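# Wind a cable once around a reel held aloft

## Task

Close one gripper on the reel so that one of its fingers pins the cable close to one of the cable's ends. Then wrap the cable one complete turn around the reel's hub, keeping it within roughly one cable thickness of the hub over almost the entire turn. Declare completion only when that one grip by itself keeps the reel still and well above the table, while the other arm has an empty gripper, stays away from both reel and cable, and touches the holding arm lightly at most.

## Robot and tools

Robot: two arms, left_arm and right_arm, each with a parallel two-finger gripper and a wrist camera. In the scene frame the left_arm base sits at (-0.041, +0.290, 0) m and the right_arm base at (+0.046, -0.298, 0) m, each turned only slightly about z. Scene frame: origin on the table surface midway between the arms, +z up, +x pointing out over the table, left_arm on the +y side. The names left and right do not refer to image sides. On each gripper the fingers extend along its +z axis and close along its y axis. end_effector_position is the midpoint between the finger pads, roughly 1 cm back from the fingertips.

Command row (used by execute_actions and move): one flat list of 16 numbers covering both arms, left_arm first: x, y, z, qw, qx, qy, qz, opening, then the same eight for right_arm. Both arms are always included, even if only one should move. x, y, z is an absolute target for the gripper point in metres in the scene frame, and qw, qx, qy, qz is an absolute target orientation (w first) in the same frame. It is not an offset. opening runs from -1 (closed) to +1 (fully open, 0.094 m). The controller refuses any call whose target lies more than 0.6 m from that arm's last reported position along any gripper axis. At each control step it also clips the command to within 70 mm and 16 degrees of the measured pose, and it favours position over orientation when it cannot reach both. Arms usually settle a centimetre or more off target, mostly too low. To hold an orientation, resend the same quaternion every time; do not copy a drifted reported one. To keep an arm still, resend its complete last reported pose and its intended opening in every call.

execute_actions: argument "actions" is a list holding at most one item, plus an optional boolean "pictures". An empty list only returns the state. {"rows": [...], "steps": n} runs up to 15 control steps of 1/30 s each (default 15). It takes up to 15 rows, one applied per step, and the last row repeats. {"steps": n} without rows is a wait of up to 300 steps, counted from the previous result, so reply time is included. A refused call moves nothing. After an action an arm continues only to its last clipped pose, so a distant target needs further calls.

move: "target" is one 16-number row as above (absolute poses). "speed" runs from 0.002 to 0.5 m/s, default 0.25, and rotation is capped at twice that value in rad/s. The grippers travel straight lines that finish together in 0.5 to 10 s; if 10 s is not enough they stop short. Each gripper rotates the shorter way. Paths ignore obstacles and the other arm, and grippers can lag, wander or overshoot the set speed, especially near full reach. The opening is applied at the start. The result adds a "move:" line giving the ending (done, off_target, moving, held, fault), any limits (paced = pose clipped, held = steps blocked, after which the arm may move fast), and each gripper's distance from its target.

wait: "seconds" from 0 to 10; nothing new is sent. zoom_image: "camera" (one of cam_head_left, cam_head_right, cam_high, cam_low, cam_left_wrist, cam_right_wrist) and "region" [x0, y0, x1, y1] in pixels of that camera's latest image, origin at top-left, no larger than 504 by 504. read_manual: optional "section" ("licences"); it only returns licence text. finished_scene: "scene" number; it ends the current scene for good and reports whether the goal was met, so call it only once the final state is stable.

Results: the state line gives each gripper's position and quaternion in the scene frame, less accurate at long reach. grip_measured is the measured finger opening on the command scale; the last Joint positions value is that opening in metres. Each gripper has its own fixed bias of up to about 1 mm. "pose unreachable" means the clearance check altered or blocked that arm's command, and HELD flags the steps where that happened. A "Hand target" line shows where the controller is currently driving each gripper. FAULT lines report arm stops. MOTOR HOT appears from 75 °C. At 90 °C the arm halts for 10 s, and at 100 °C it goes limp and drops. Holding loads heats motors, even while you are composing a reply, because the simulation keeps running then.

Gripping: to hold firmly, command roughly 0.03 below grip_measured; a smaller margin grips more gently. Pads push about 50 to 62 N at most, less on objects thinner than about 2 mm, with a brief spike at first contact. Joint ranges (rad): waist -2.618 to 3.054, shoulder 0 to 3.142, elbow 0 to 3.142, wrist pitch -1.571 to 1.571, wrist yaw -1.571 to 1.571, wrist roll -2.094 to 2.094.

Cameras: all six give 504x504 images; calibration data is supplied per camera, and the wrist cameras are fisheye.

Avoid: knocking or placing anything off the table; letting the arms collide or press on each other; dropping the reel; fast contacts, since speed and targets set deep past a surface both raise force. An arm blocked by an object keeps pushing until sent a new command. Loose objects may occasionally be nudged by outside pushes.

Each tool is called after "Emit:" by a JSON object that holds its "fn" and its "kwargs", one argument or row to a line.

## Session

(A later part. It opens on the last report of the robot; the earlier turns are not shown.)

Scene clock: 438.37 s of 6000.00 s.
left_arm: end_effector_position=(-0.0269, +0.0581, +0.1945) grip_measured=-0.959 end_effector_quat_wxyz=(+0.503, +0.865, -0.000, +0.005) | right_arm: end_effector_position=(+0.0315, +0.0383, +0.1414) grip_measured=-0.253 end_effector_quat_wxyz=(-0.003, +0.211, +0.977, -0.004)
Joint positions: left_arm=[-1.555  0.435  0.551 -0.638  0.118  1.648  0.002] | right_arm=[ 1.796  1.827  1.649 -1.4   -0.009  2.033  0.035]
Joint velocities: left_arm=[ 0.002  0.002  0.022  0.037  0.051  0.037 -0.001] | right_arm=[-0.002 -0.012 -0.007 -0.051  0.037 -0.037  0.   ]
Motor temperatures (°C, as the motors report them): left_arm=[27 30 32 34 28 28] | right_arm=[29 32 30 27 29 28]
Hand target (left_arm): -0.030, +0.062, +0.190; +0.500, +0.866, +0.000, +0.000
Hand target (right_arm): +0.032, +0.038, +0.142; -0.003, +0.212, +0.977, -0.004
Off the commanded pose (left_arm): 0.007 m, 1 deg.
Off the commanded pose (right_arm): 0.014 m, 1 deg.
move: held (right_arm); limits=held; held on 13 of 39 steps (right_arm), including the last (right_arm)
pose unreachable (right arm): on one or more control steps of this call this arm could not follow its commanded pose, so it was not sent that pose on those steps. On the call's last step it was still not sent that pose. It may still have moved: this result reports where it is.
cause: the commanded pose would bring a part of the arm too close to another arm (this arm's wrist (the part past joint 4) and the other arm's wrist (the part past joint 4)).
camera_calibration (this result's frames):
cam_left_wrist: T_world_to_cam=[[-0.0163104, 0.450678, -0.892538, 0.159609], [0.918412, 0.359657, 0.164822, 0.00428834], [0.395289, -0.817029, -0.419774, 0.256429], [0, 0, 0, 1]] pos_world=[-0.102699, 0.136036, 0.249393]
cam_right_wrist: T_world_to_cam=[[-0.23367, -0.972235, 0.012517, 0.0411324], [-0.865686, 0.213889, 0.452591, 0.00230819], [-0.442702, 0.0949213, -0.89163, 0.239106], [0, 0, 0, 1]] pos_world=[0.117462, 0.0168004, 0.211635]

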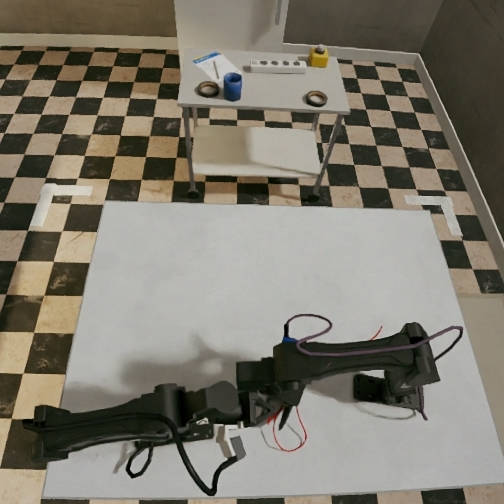

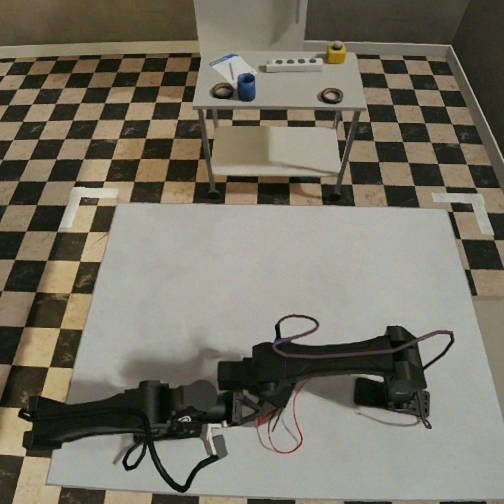

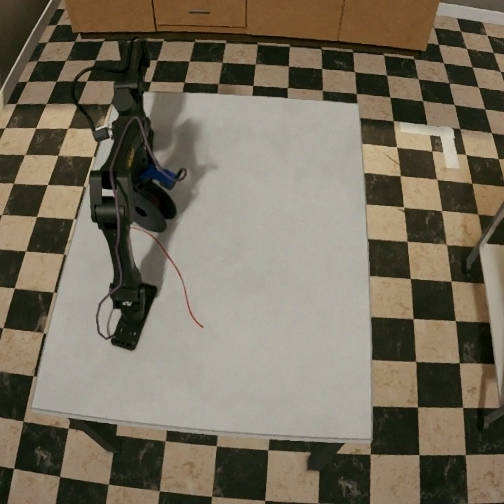

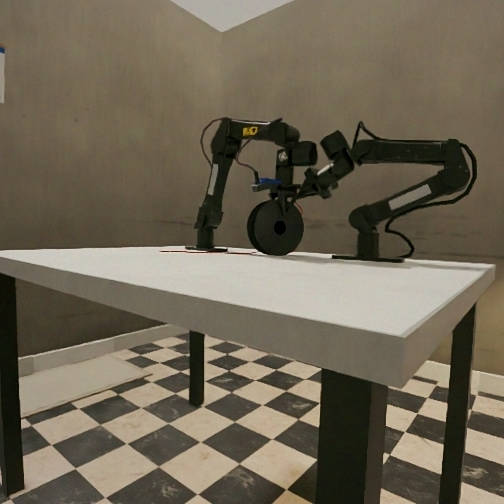

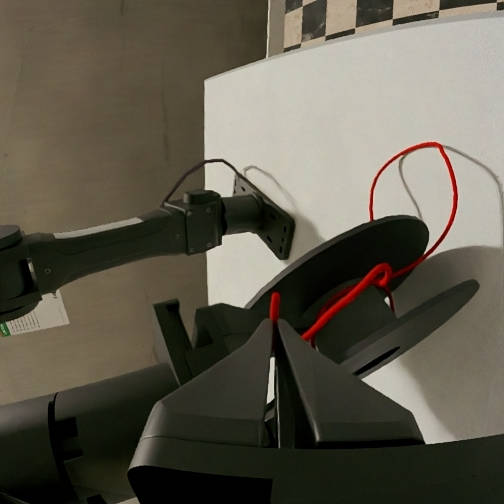

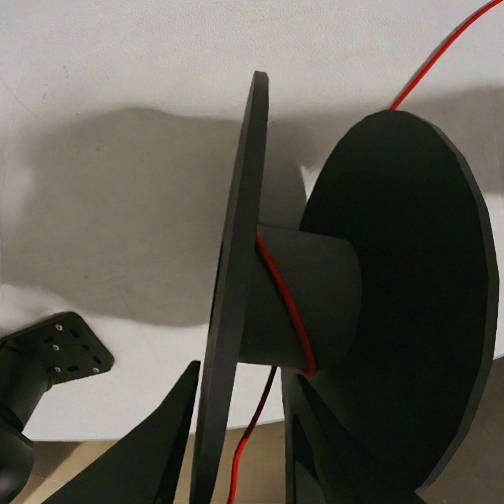

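Emit:
{"fn": "move", "kwargs": {
  "target": [-0.035,0.062,0.19,0.5,0.866,0,0,-0.99,0.036,0.04,0.143,0,0.22,0.975,0,-0.97]
}}

Emit:
{"fn": "move", "kwargs": {
  "target": [0.135,0.055,0.21,0.47,0.296,0.814,-0.171,-0.99,0.2,0,0.16,0,0.342,0.94,0,-0.97],
  "speed": 0.12
}}

Scene clock: 446.87 s of 6000.00 s.
left_arm: end_effector_position=(-0.0334, +0.0577, +0.1941) grip_measured=-0.959 end_effector_quat_wxyz=(+0.501, +0.865, -0.003, +0.003) | right_arm: end_effector_position=(+0.0309, +0.0401, +0.1412) grip_measured=-0.938 end_effector_quat_wxyz=(-0.006, +0.212, +0.977, -0.001)
Joint positions: left_arm=[-1.625  0.435  0.551 -0.638  0.064  1.616  0.002] | right_arm=[ 1.796  1.827  1.649 -1.392 -0.012  2.034  0.003]
Joint velocities: left_arm=[-0.017  0.007  0.022  0.037  0.037 -0.007  0.001] | right_arm=[-0.002 -0.012  0.002 -0.037 -0.037 -0.037 -0.   ]
Motor temperatures (°C, as the motors report them): left_arm=[27 30 32 34 28 28] | right_arm=[29 32 30 27 29 28]
Hand target (left_arm): -0.035, +0.062, +0.190; +0.500, +0.866, -0.000, -0.000
Hand target (right_arm): +0.036, +0.040, +0.143; +0.000, +0.220, +0.975, -0.000
Off the commanded pose (left_arm): 0.006 m, 0 deg.
Off the commanded pose (right_arm): 0.005 m, 1 deg.
After step 180, 1.73 s passed at rest.
move: done; limits=held; held on 1 of 23 steps (left_arm)
pose unreachable (left arm): on one or more control steps of this call this arm could not follow its commanded pose, so it was not sent that pose on those steps. It may still have moved: this result reports where it is.
cause: the commanded pose would bring a part of the arm too close to another arm (this arm's wrist (the part past joint 4) and the other arm's wrist (the part past joint 4)).
camera_calibration (this result's frames):
cam_left_wrist: T_world_to_cam=[[-0.0140483, 0.453309, -0.891243, 0.158974], [0.920904, 0.353106, 0.165083, 0.0108838], [0.389536, -0.81843, -0.422414, 0.258864], [0, 0, 0, 1]] pos_world=[-0.108627, 0.135955, 0.249236]
cam_right_wrist: T_world_to_cam=[[-0.235129, -0.971943, 0.0064783, 0.0436033], [-0.86368, 0.211986, 0.457294, 0.000775748], [-0.445837, 0.101928, -0.889292, 0.23795], [0, 0, 0, 1]] pos_world=[0.117009, 0.0179617, 0.21097]

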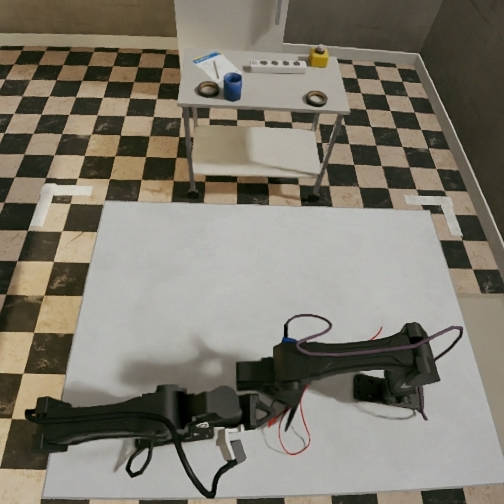

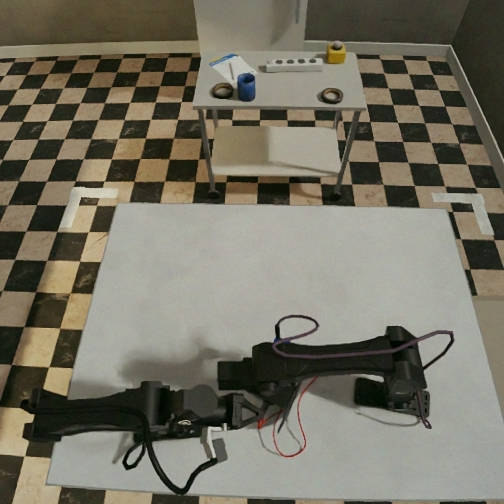

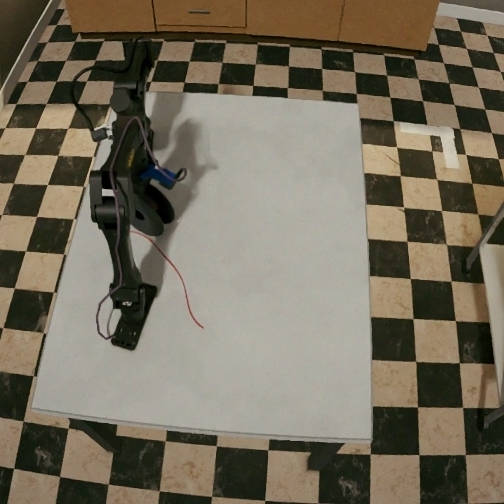

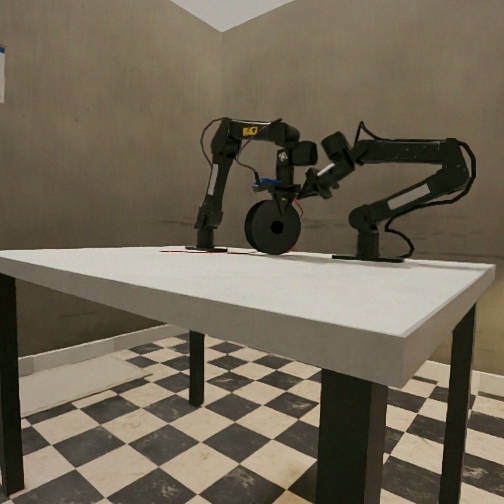

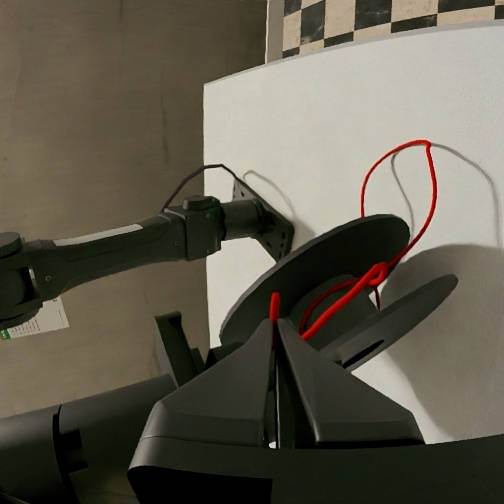

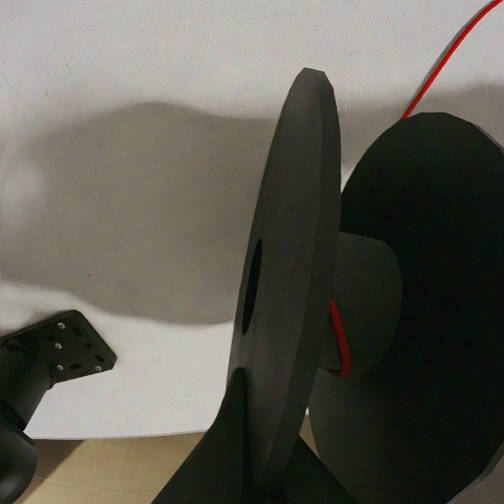

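Scene clock: 456.10 s of 6000.00 s.
left_arm: end_effector_position=(+0.1309, +0.0500, +0.1995) grip_measured=-0.959 end_effector_quat_wxyz=(+0.467, +0.306, +0.811, -0.175) | right_arm: end_effector_position=(+0.1949, +0.0014, +0.1571) grip_measured=-0.939 end_effector_quat_wxyz=(-0.003, +0.341, +0.940, +0.007)
Joint positions: left_arm=[-1.325  0.814  0.642 -0.408 -0.406 -0.25   0.002] | right_arm=[ 1.292  1.804  1.683 -1.437 -0.008  1.8    0.003]
Joint velocities: left_arm=[ 0.007  0.012  0.017 -0.11   0.081  0.007 -0.   ] | right_arm=[-0.002 -0.017 -0.002 -0.037 -0.066  0.007 -0.   ]
Motor temperatures (°C, as the motors report them): left_arm=[27 30 32 35 28 28] | right_arm=[29 33 30 27 29 28]
Hand target (left_arm): +0.136, +0.050, +0.209; +0.471, +0.295, +0.813, -0.173
Hand target (right_arm): +0.201, -0.001, +0.160; +0.007, +0.342, +0.940, +0.000
Off the commanded pose (left_arm): 0.012 m, 1 deg.
Off the commanded pose (right_arm): 0.006 m, 1 deg.
move: off_target (left_arm)
camera_calibration (this result's frames):
cam_left_wrist: T_world_to_cam=[[-0.618803, -0.7855, -0.00851867, 0.134625], [-0.624306, 0.498341, -0.60158, 0.20938], [0.476787, -0.366941, -0.798767, 0.23194], [0, 0, 0, 1]] pos_world=[0.103437, 0.0865137, 0.312371]
cam_right_wrist: T_world_to_cam=[[-0.485623, -0.874128, -0.00837722, 0.0955004], [-0.780758, 0.429401, 0.453908, 0.127476], [-0.393177, 0.226969, -0.891009, 0.318948], [0, 0, 0, 1]] pos_world=[0.271308, -0.0436499, 0.227124]

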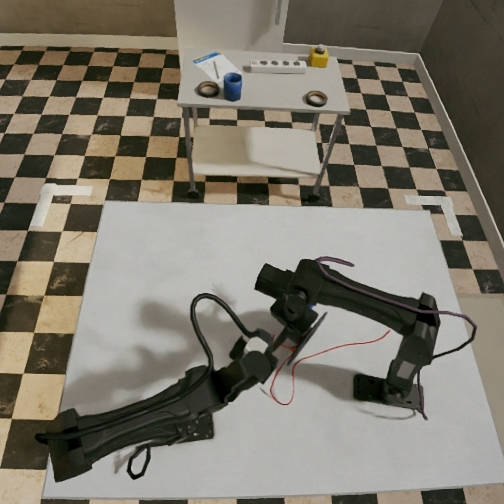

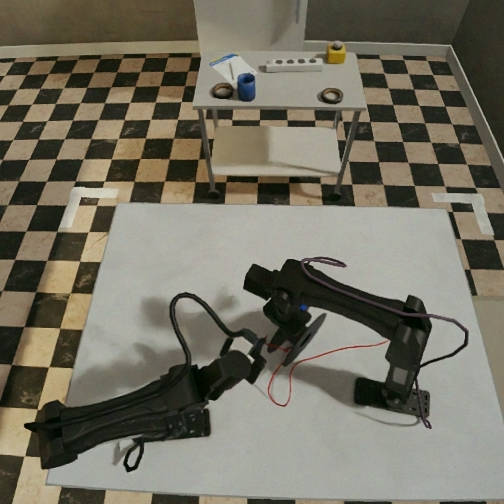

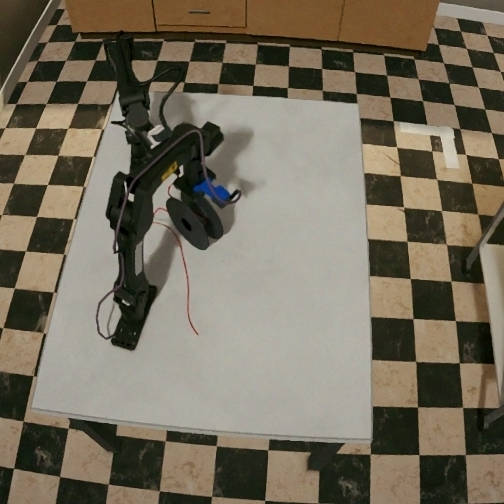

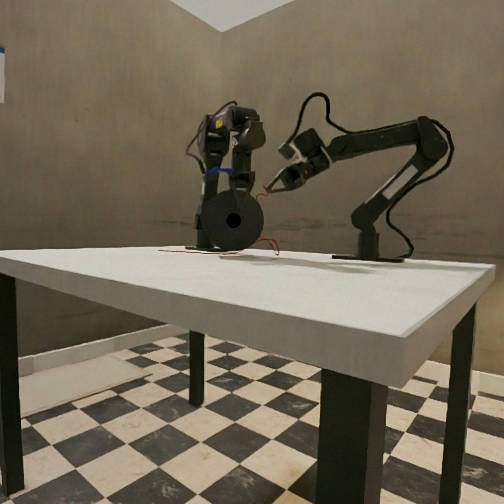

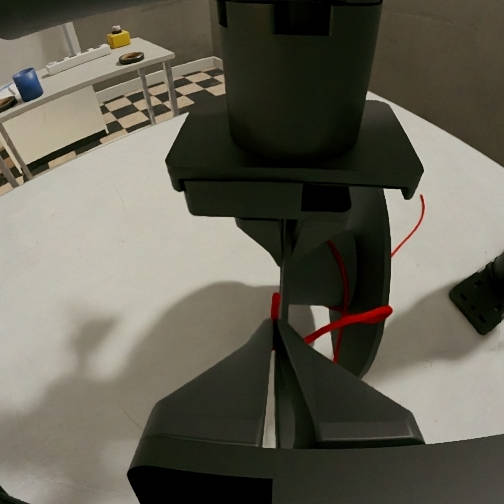

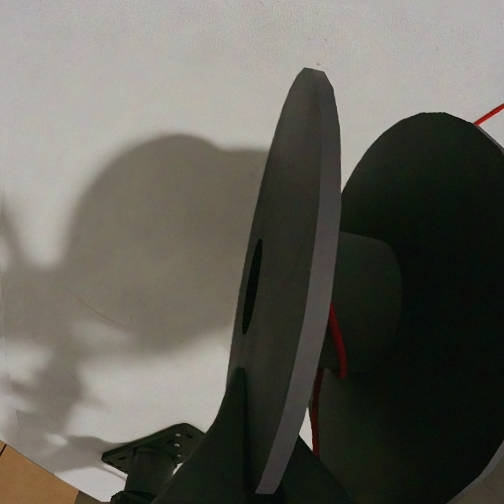

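Emit:
{"fn": "move", "kwargs": {
  "target": [0.135,0.05,0.215,0.62,0.257,0.706,-0.226,-0.99,0.2,0,0.145,0,0.342,0.94,0,-0.97],
  "speed": 0.08
}}

Emit:
{"fn": "move", "kwargs": {
  "target": [0.162,0.027,0.21,0.62,0.257,0.706,-0.226,-0.99,0.195,-0.006,0.145,0,0.342,0.94,0,-0.1],
  "speed": 0.04
}}

Scene clock: 463.03 s of 6000.00 s.
left_arm: end_effector_position=(+0.1377, +0.0479, +0.2120) grip_measured=-0.959 end_effector_quat_wxyz=(+0.614, +0.262, +0.711, -0.220) | right_arm: end_effector_position=(+0.1969, +0.0054, +0.1523) grip_measured=-0.939 end_effector_quat_wxyz=(-0.002, +0.340, +0.940, +0.014)
Joint positions: left_arm=[-1.385  0.694  0.308  0.21  -0.551 -0.083  0.002] | right_arm=[ 1.292  1.804  1.663 -1.402 -0.008  1.797  0.003]
Joint velocities: left_arm=[-0.017 -0.017  0.002 -0.007 -0.066 -0.007  0.   ] | right_arm=[-0.012  0.007  0.027 -0.037 -0.081 -0.007 -0.   ]
Motor temperatures (°C, as the motors report them): left_arm=[27 30 32 35 28 28] | right_arm=[29 33 30 27 29 28]
Hand target (left_arm): +0.135, +0.050, +0.215; +0.621, +0.259, +0.705, -0.226
Hand target (right_arm): +0.200, +0.000, +0.145; -0.000, +0.342, +0.940, -0.000
Off the commanded pose (left_arm): 0.005 m, 1 deg.
Off the commanded pose (right_arm): 0.010 m, 2 deg.
move: done
camera_calibration (this result's frames):
cam_left_wrist: T_world_to_cam=[[-0.601933, -0.798534, 0.004455, 0.132854], [-0.418033, 0.310349, -0.853775, 0.256262], [0.680386, -0.515778, -0.520623, 0.158061], [0, 0, 0, 1]] pos_world=[0.079553, 0.108082, 0.300488]
cam_right_wrist: T_world_to_cam=[[-0.482839, -0.87538, -0.02403, 0.101723], [-0.785285, 0.420674, 0.45427, 0.130399], [-0.38755, 0.23821, -0.89054, 0.313317], [0, 0, 0, 1]] pos_world=[0.272942, -0.0404445, 0.222229]

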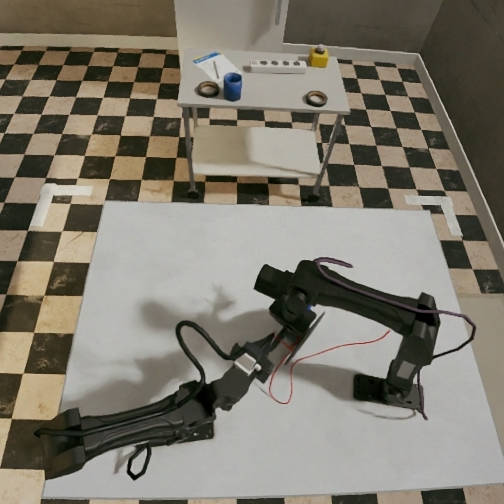

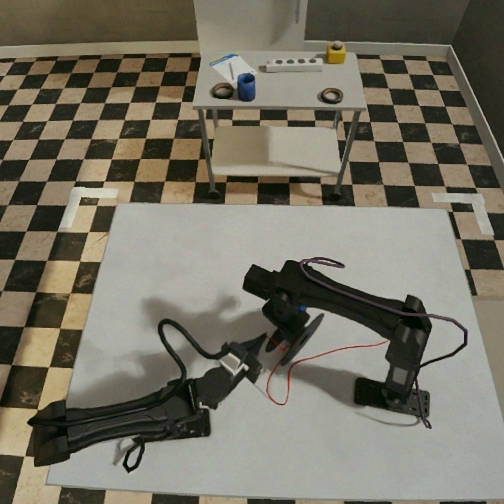

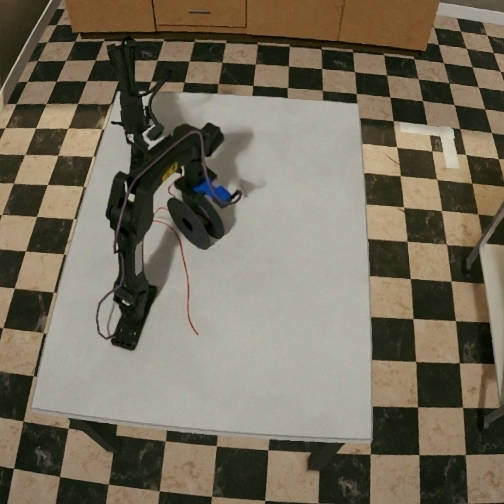

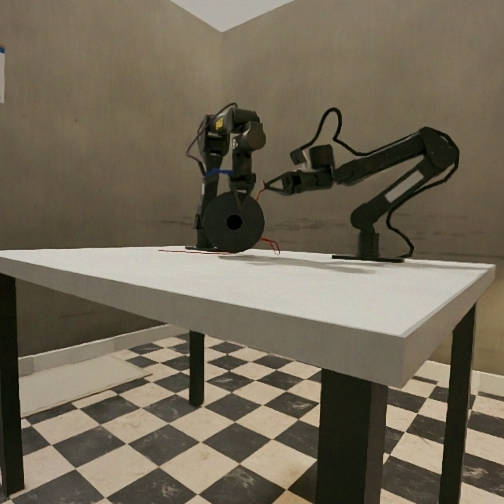

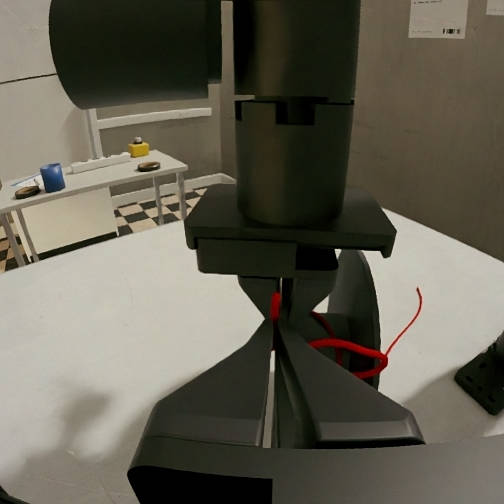

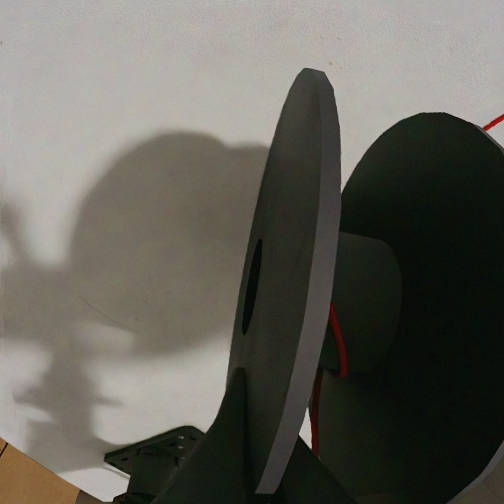

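Scene clock: 464.33 s of 6000.00 s.
left_arm: end_effector_position=(+0.1581, +0.0288, +0.2020) grip_measured=-0.959 end_effector_quat_wxyz=(+0.614, +0.262, +0.710, -0.224) | right_arm: end_effector_position=(+0.1937, -0.0010, +0.1436) grip_measured=-0.103 end_effector_quat_wxyz=(-0.004, +0.340, +0.940, -0.001)
Joint positions: left_arm=[-1.296  0.887  0.308  0.415 -0.459 -0.069  0.002] | right_arm=[ 1.292  1.804  1.629 -1.4   -0.008  1.797  0.042]
Joint velocities: left_arm=[ 0.007  0.012 -0.007 -0.066 -0.037 -0.007  0.001] | right_arm=[-0.002  0.017  0.012 -0.022  0.007 -0.022 -0.001]
Motor temperatures (°C, as the motors report them): left_arm=[27 30 32 35 28 28] | right_arm=[29 33 30 27 29 28]
Hand target (left_arm): +0.162, +0.027, +0.210; +0.620, +0.257, +0.706, -0.226
Hand target (right_arm): +0.195, -0.006, +0.145; -0.000, +0.342, +0.940, -0.000
Off the commanded pose (left_arm): 0.009 m, 1 deg.
Off the commanded pose (right_arm): 0.005 m, 1 deg.
move: done
camera_calibration (this result's frames):
cam_left_wrist: T_world_to_cam=[[-0.605224, -0.795986, 0.0105311, 0.129147], [-0.418029, 0.306533, -0.855155, 0.26255], [0.677463, -0.521962, -0.518266, 0.129225], [0, 0, 0, 1]] pos_world=[0.100372, 0.0897698, 0.290133]
cam_right_wrist: T_world_to_cam=[[-0.482956, -0.875612, 0.00760889, 0.0898444], [-0.77881, 0.433503, 0.453355, 0.133406], [-0.400261, 0.213025, -0.891298, 0.308368], [0, 0, 0, 1]] pos_world=[0.270717, -0.0448532, 0.213684]

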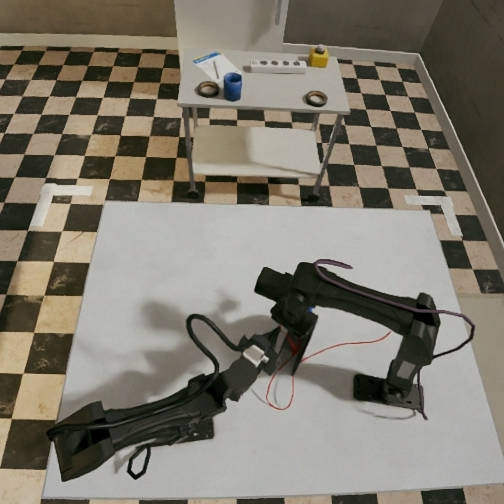

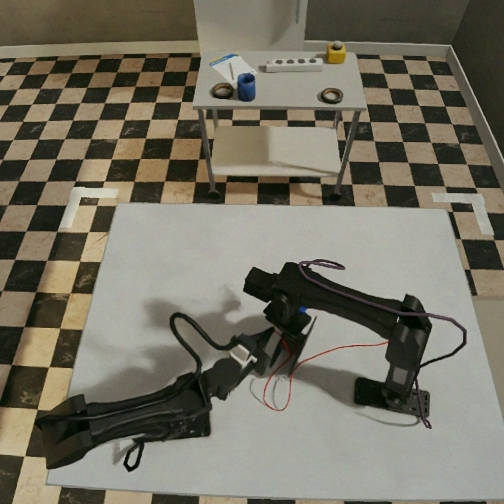

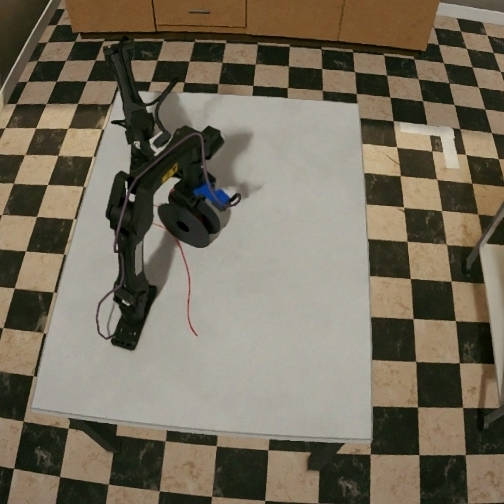

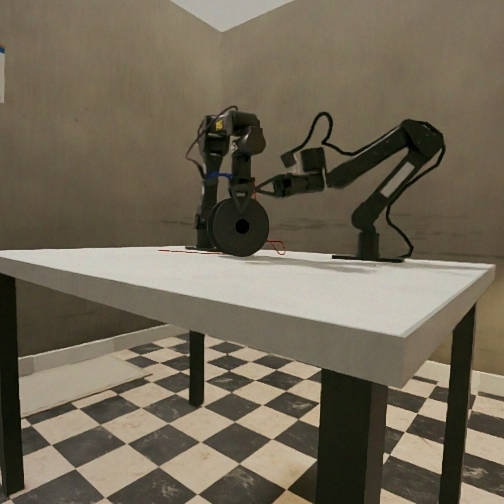

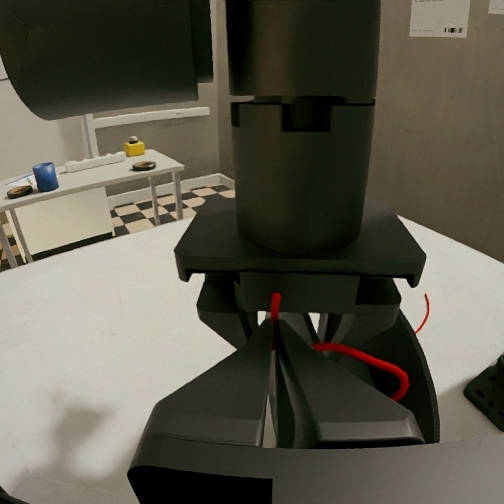

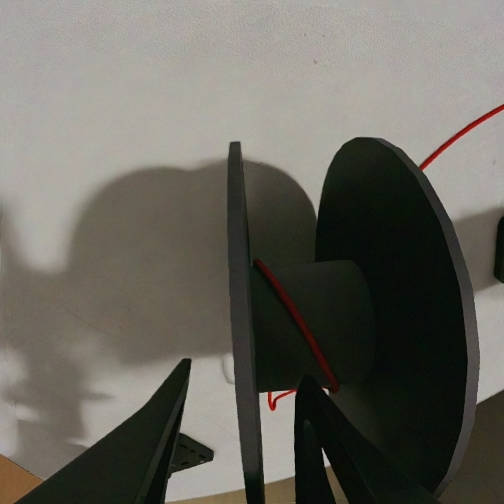

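Emit:
{"fn": "move", "kwargs": {
  "target": [0.15,0.04,0.245,0.62,0.257,0.706,-0.226,-0.99,0.195,-0.006,0.15,-0.243,0.33,0.908,0.089,-0.1],
  "speed": 0.08
}}

Scene clock: 473.60 s of 6000.00 s.
left_arm: end_effector_position=(+0.1521, +0.0404, +0.2244) grip_measured=-0.959 end_effector_quat_wxyz=(+0.608, +0.267, +0.717, -0.213) | right_arm: end_effector_position=(+0.1966, -0.0044, +0.1479) grip_measured=-0.103 end_effector_quat_wxyz=(-0.233, +0.331, +0.910, +0.085)
Joint positions: left_arm=[-1.309  0.766  0.392  0.181 -0.477 -0.069  0.002] | right_arm=[ 1.021  1.766  1.512 -1.339 -0.502  1.525  0.042]
Joint velocities: left_arm=[-0.002 -0.002 -0.012  0.007 -0.051  0.007 -0.001] | right_arm=[-0.012  0.027  0.007 -0.007 -0.022 -0.081 -0.001]
Motor temperatures (°C, as the motors report them): left_arm=[27 30 33 35 28 28] | right_arm=[29 33 30 27 29 28]
Hand target (left_arm): +0.150, +0.041, +0.245; +0.620, +0.257, +0.706, -0.226
Hand target (right_arm): +0.195, -0.007, +0.149; -0.238, +0.330, +0.909, +0.091
Off the commanded pose (left_arm): 0.021 m, 3 deg.
Off the commanded pose (right_arm): 0.003 m, 1 deg.
move: off_target (left_arm)
camera_calibration (this result's frames):
cam_left_wrist: T_world_to_cam=[[-0.600923, -0.799276, -0.00699582, 0.137964], [-0.426411, 0.327969, -0.842977, 0.273282], [0.676066, -0.503582, -0.537904, 0.154823], [0, 0, 0, 1]] pos_world=[0.0947658, 0.0986096, 0.314616]
cam_right_wrist: T_world_to_cam=[[-0.503728, -0.859351, -0.0881694, 0.106599], [-0.532927, 0.228805, 0.814639, 0.0324896], [-0.679887, 0.457344, -0.573227, 0.32317], [0, 0, 0, 1]] pos_world=[0.29073, -0.0636281, 0.168181]

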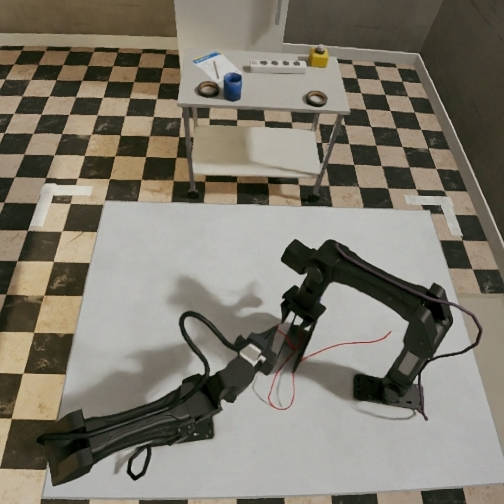

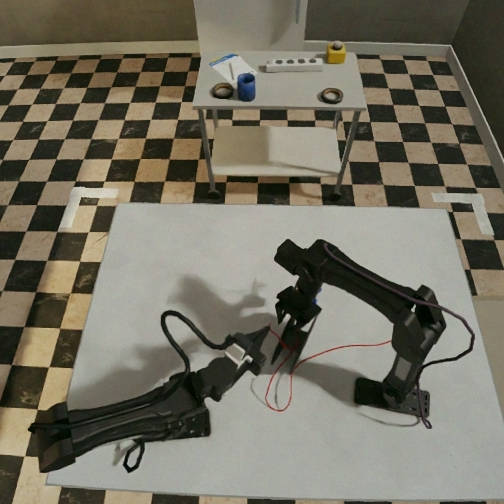

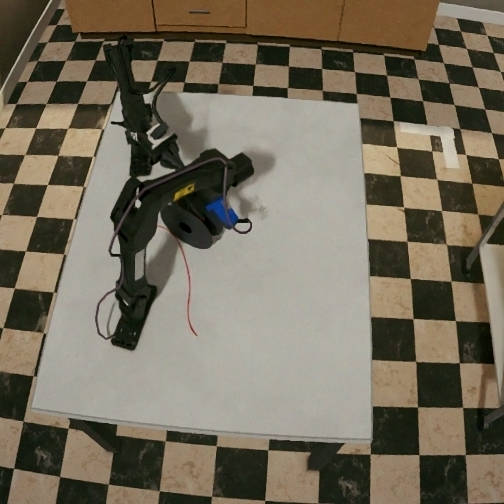

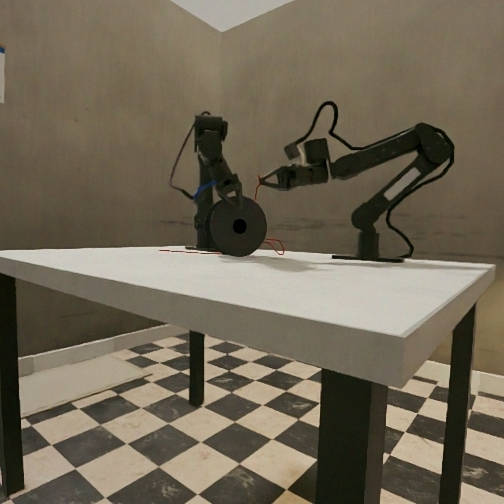

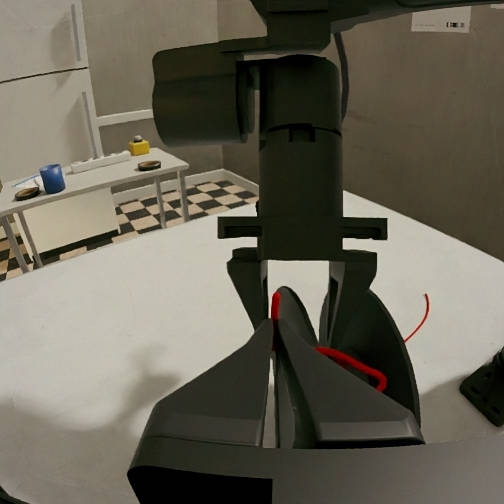

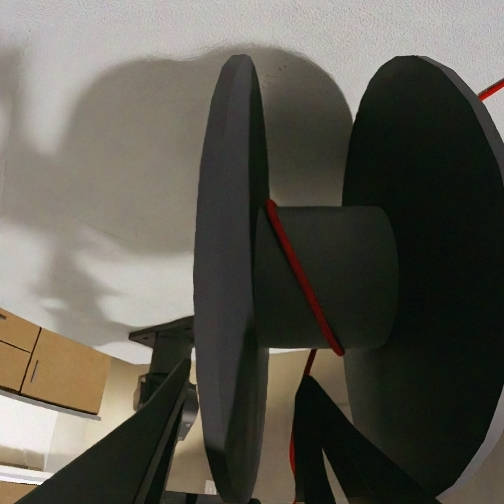

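Emit:
{"fn": "move", "kwargs": {
  "target": [0.18,0.05,0.235,0.62,0.257,0.706,-0.226,-0.99,0.195,-0.006,0.15,-0.243,0.33,0.908,0.089,-0.1],
  "speed": 0.05
}}

Emit:
{"fn": "zoom_image", "kwargs": {
  "camera": "cam_head_right",
  "region": [220,270,350,400]
}}

Scene clock: 478.57 s of 6000.00 s.
left_arm: end_effector_position=(+0.1769, +0.0512, +0.2361) grip_measured=-0.959 end_effector_quat_wxyz=(+0.620, +0.256, +0.706, -0.229) | right_arm: end_effector_position=(+0.1955, -0.0034, +0.1488) grip_measured=-0.103 end_effector_quat_wxyz=(-0.238, +0.329, +0.910, +0.088)
Joint positions: left_arm=[-1.122  0.766  0.392  0.241 -0.288 -0.043  0.002] | right_arm=[ 1.021  1.766  1.512 -1.339 -0.512  1.52   0.042]
Joint velocities: left_arm=[ 0.007 -0.012 -0.007  0.007 -0.007 -0.007 -0.   ] | right_arm=[-0.007 -0.007  0.002 -0.022 -0.007 -0.066 -0.001]
Motor temperatures (°C, as the motors report them): left_arm=[27 30 33 35 28 28] | right_arm=[29 33 30 27 29 28]
Hand target (left_arm): +0.180, +0.050, +0.235; +0.620, +0.257, +0.706, -0.226
Hand target (right_arm): +0.195, -0.006, +0.150; -0.243, +0.330, +0.908, +0.089
Off the commanded pose (left_arm): 0.003 m, 0 deg.
Off the commanded pose (right_arm): 0.003 m, 1 deg.
move: done
camera_calibration (this result's frames):
cam_left_wrist: T_world_to_cam=[[-0.604284, -0.796502, 0.0206165, 0.155439], [-0.410784, 0.289271, -0.864626, 0.294582], [0.682713, -0.530949, -0.501992, 0.141529], [0, 0, 0, 1]] pos_world=[0.118316, 0.113738, 0.322545]
cam_right_wrist: T_world_to_cam=[[-0.50097, -0.860525, -0.0923342, 0.107072], [-0.529192, 0.220153, 0.819444, 0.0295321], [-0.684824, 0.45938, -0.565673, 0.322289], [0, 0, 0, 1]] pos_world=[0.289979, -0.0624164, 0.167996]

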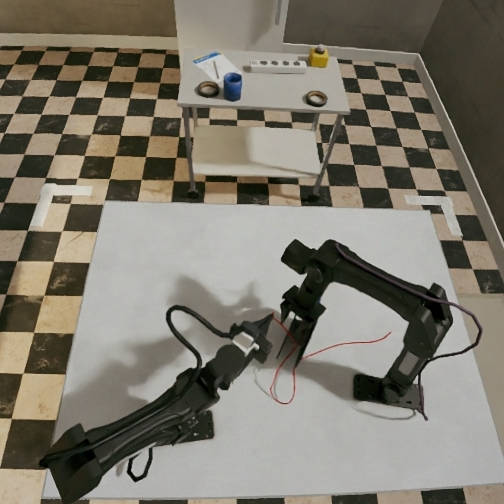

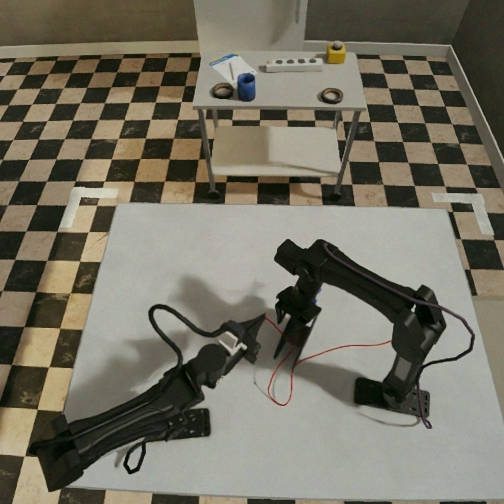

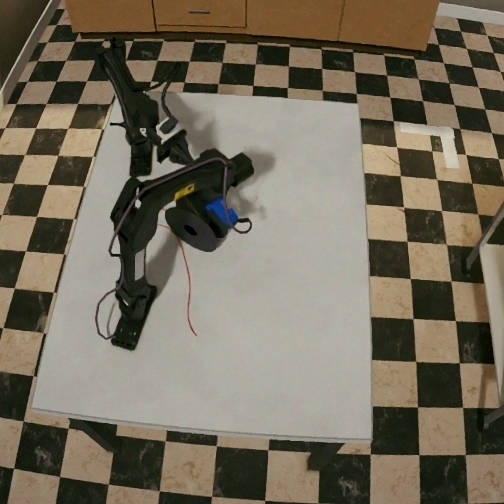

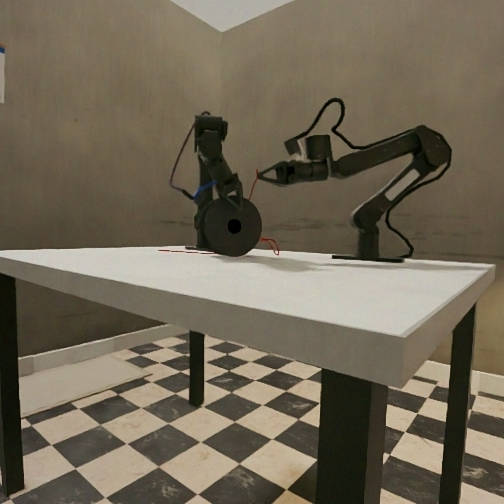

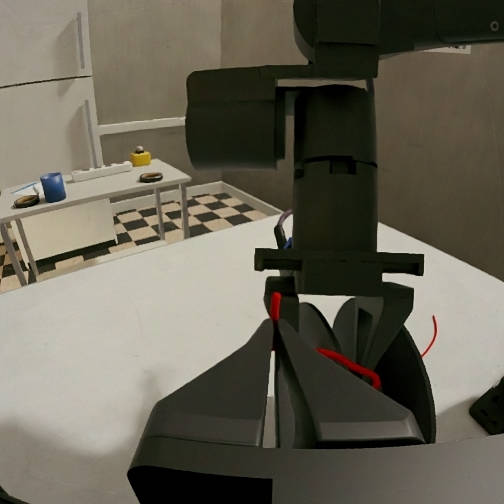

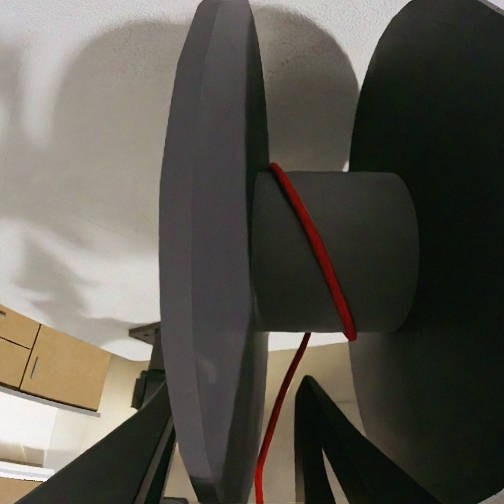

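Region (220, 270, 350, 400) of cam_head_right's 504x504 image, scaled by 3.877, with more detail than that image has.

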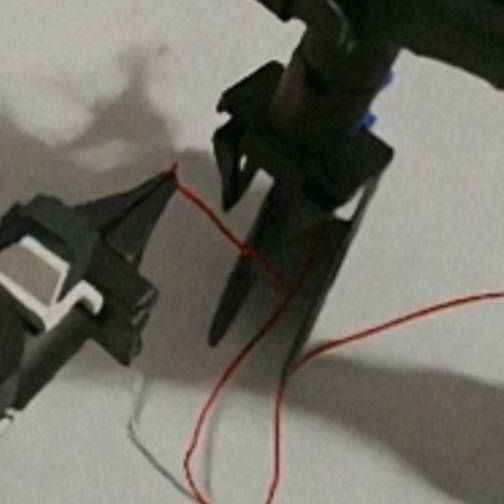

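Emit:
{"fn": "move", "kwargs": {
  "target": [0.19,0.04,0.235,0.62,0.257,0.706,-0.226,-0.99,0.172,0.008,0.155,-0.2,0.33,0.92,0.073,-0.1],
  "speed": 0.04
}}

Emit:
{"fn": "zoom_image", "kwargs": {
  "camera": "cam_head_right",
  "region": [220,270,350,400]
}}

Scene clock: 484.87 s of 6000.00 s.
left_arm: end_effector_position=(+0.1851, +0.0423, +0.2222) grip_measured=-0.959 end_effector_quat_wxyz=(+0.609, +0.263, +0.714, -0.222) | right_arm: end_effector_position=(+0.1718, +0.0054, +0.1477) grip_measured=-0.103 end_effector_quat_wxyz=(-0.211, +0.334, +0.917, +0.061)
Joint positions: left_arm=[-1.109  0.855  0.392  0.297 -0.274 -0.041  0.002] | right_arm=[ 1.131  1.75   1.512 -1.333 -0.442  1.64   0.042]
Joint velocities: left_arm=[-0.017  0.002 -0.007  0.022  0.051  0.022 -0.001] | right_arm=[-0.007 -0.012 -0.027  0.007  0.037 -0.051  0.001]
Motor temperatures (°C, as the motors report them): left_arm=[27 30 33 36 28 28] | right_arm=[29 33 30 27 29 28]
Hand target (left_arm): +0.189, +0.040, +0.235; +0.620, +0.257, +0.706, -0.226
Hand target (right_arm): +0.172, +0.008, +0.155; -0.202, +0.330, +0.919, +0.073
Off the commanded pose (left_arm): 0.014 m, 2 deg.
Off the commanded pose (right_arm): 0.008 m, 2 deg.
move: off_target (left_arm)
camera_calibration (this result's frames):
cam_left_wrist: T_world_to_cam=[[-0.604699, -0.796395, 0.00975791, 0.156097], [-0.426675, 0.313578, -0.848302, 0.286726], [0.672524, -0.517131, -0.529422, 0.131633], [0, 0, 0, 1]] pos_world=[0.128204, 0.102475, 0.311397]
cam_right_wrist: T_world_to_cam=[[-0.49503, -0.867536, -0.0482481, 0.0951306], [-0.557373, 0.274467, 0.783583, 0.0257346], [-0.666544, 0.414789, -0.61941, 0.306428], [0, 0, 0, 1]] pos_world=[0.265684, -0.0516372, 0.174229]

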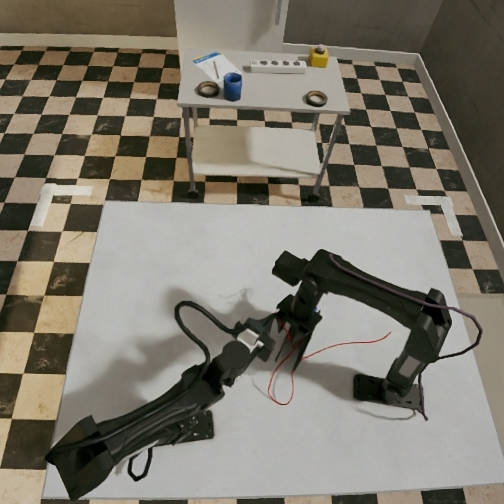

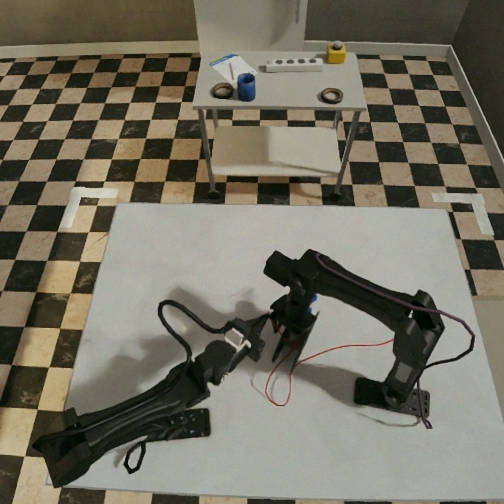

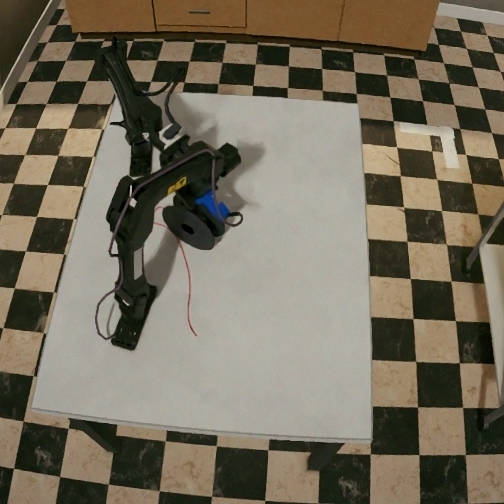

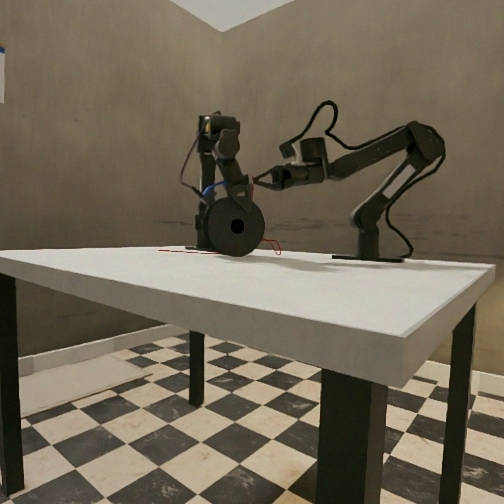

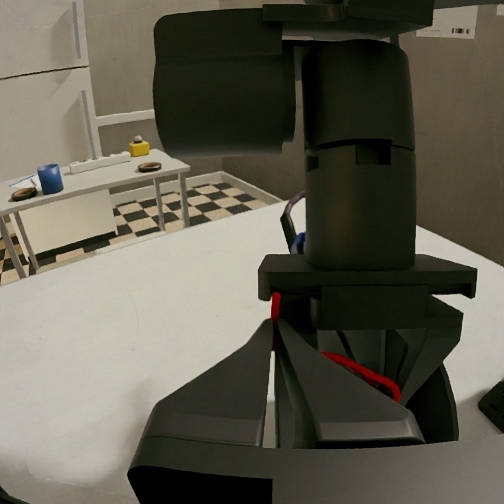

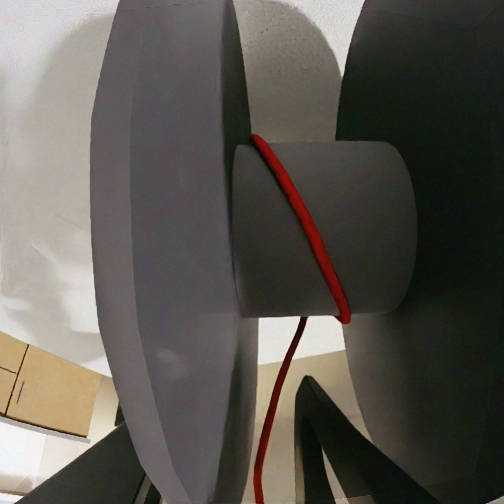

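Region (220, 270, 350, 400) of cam_head_right's 504x504 image, scaled by 3.877, with more detail than that image has.

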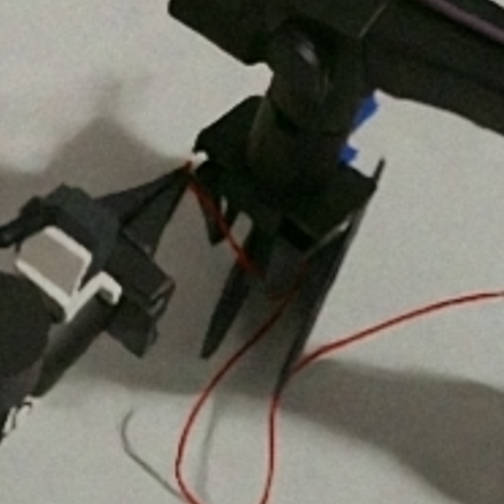

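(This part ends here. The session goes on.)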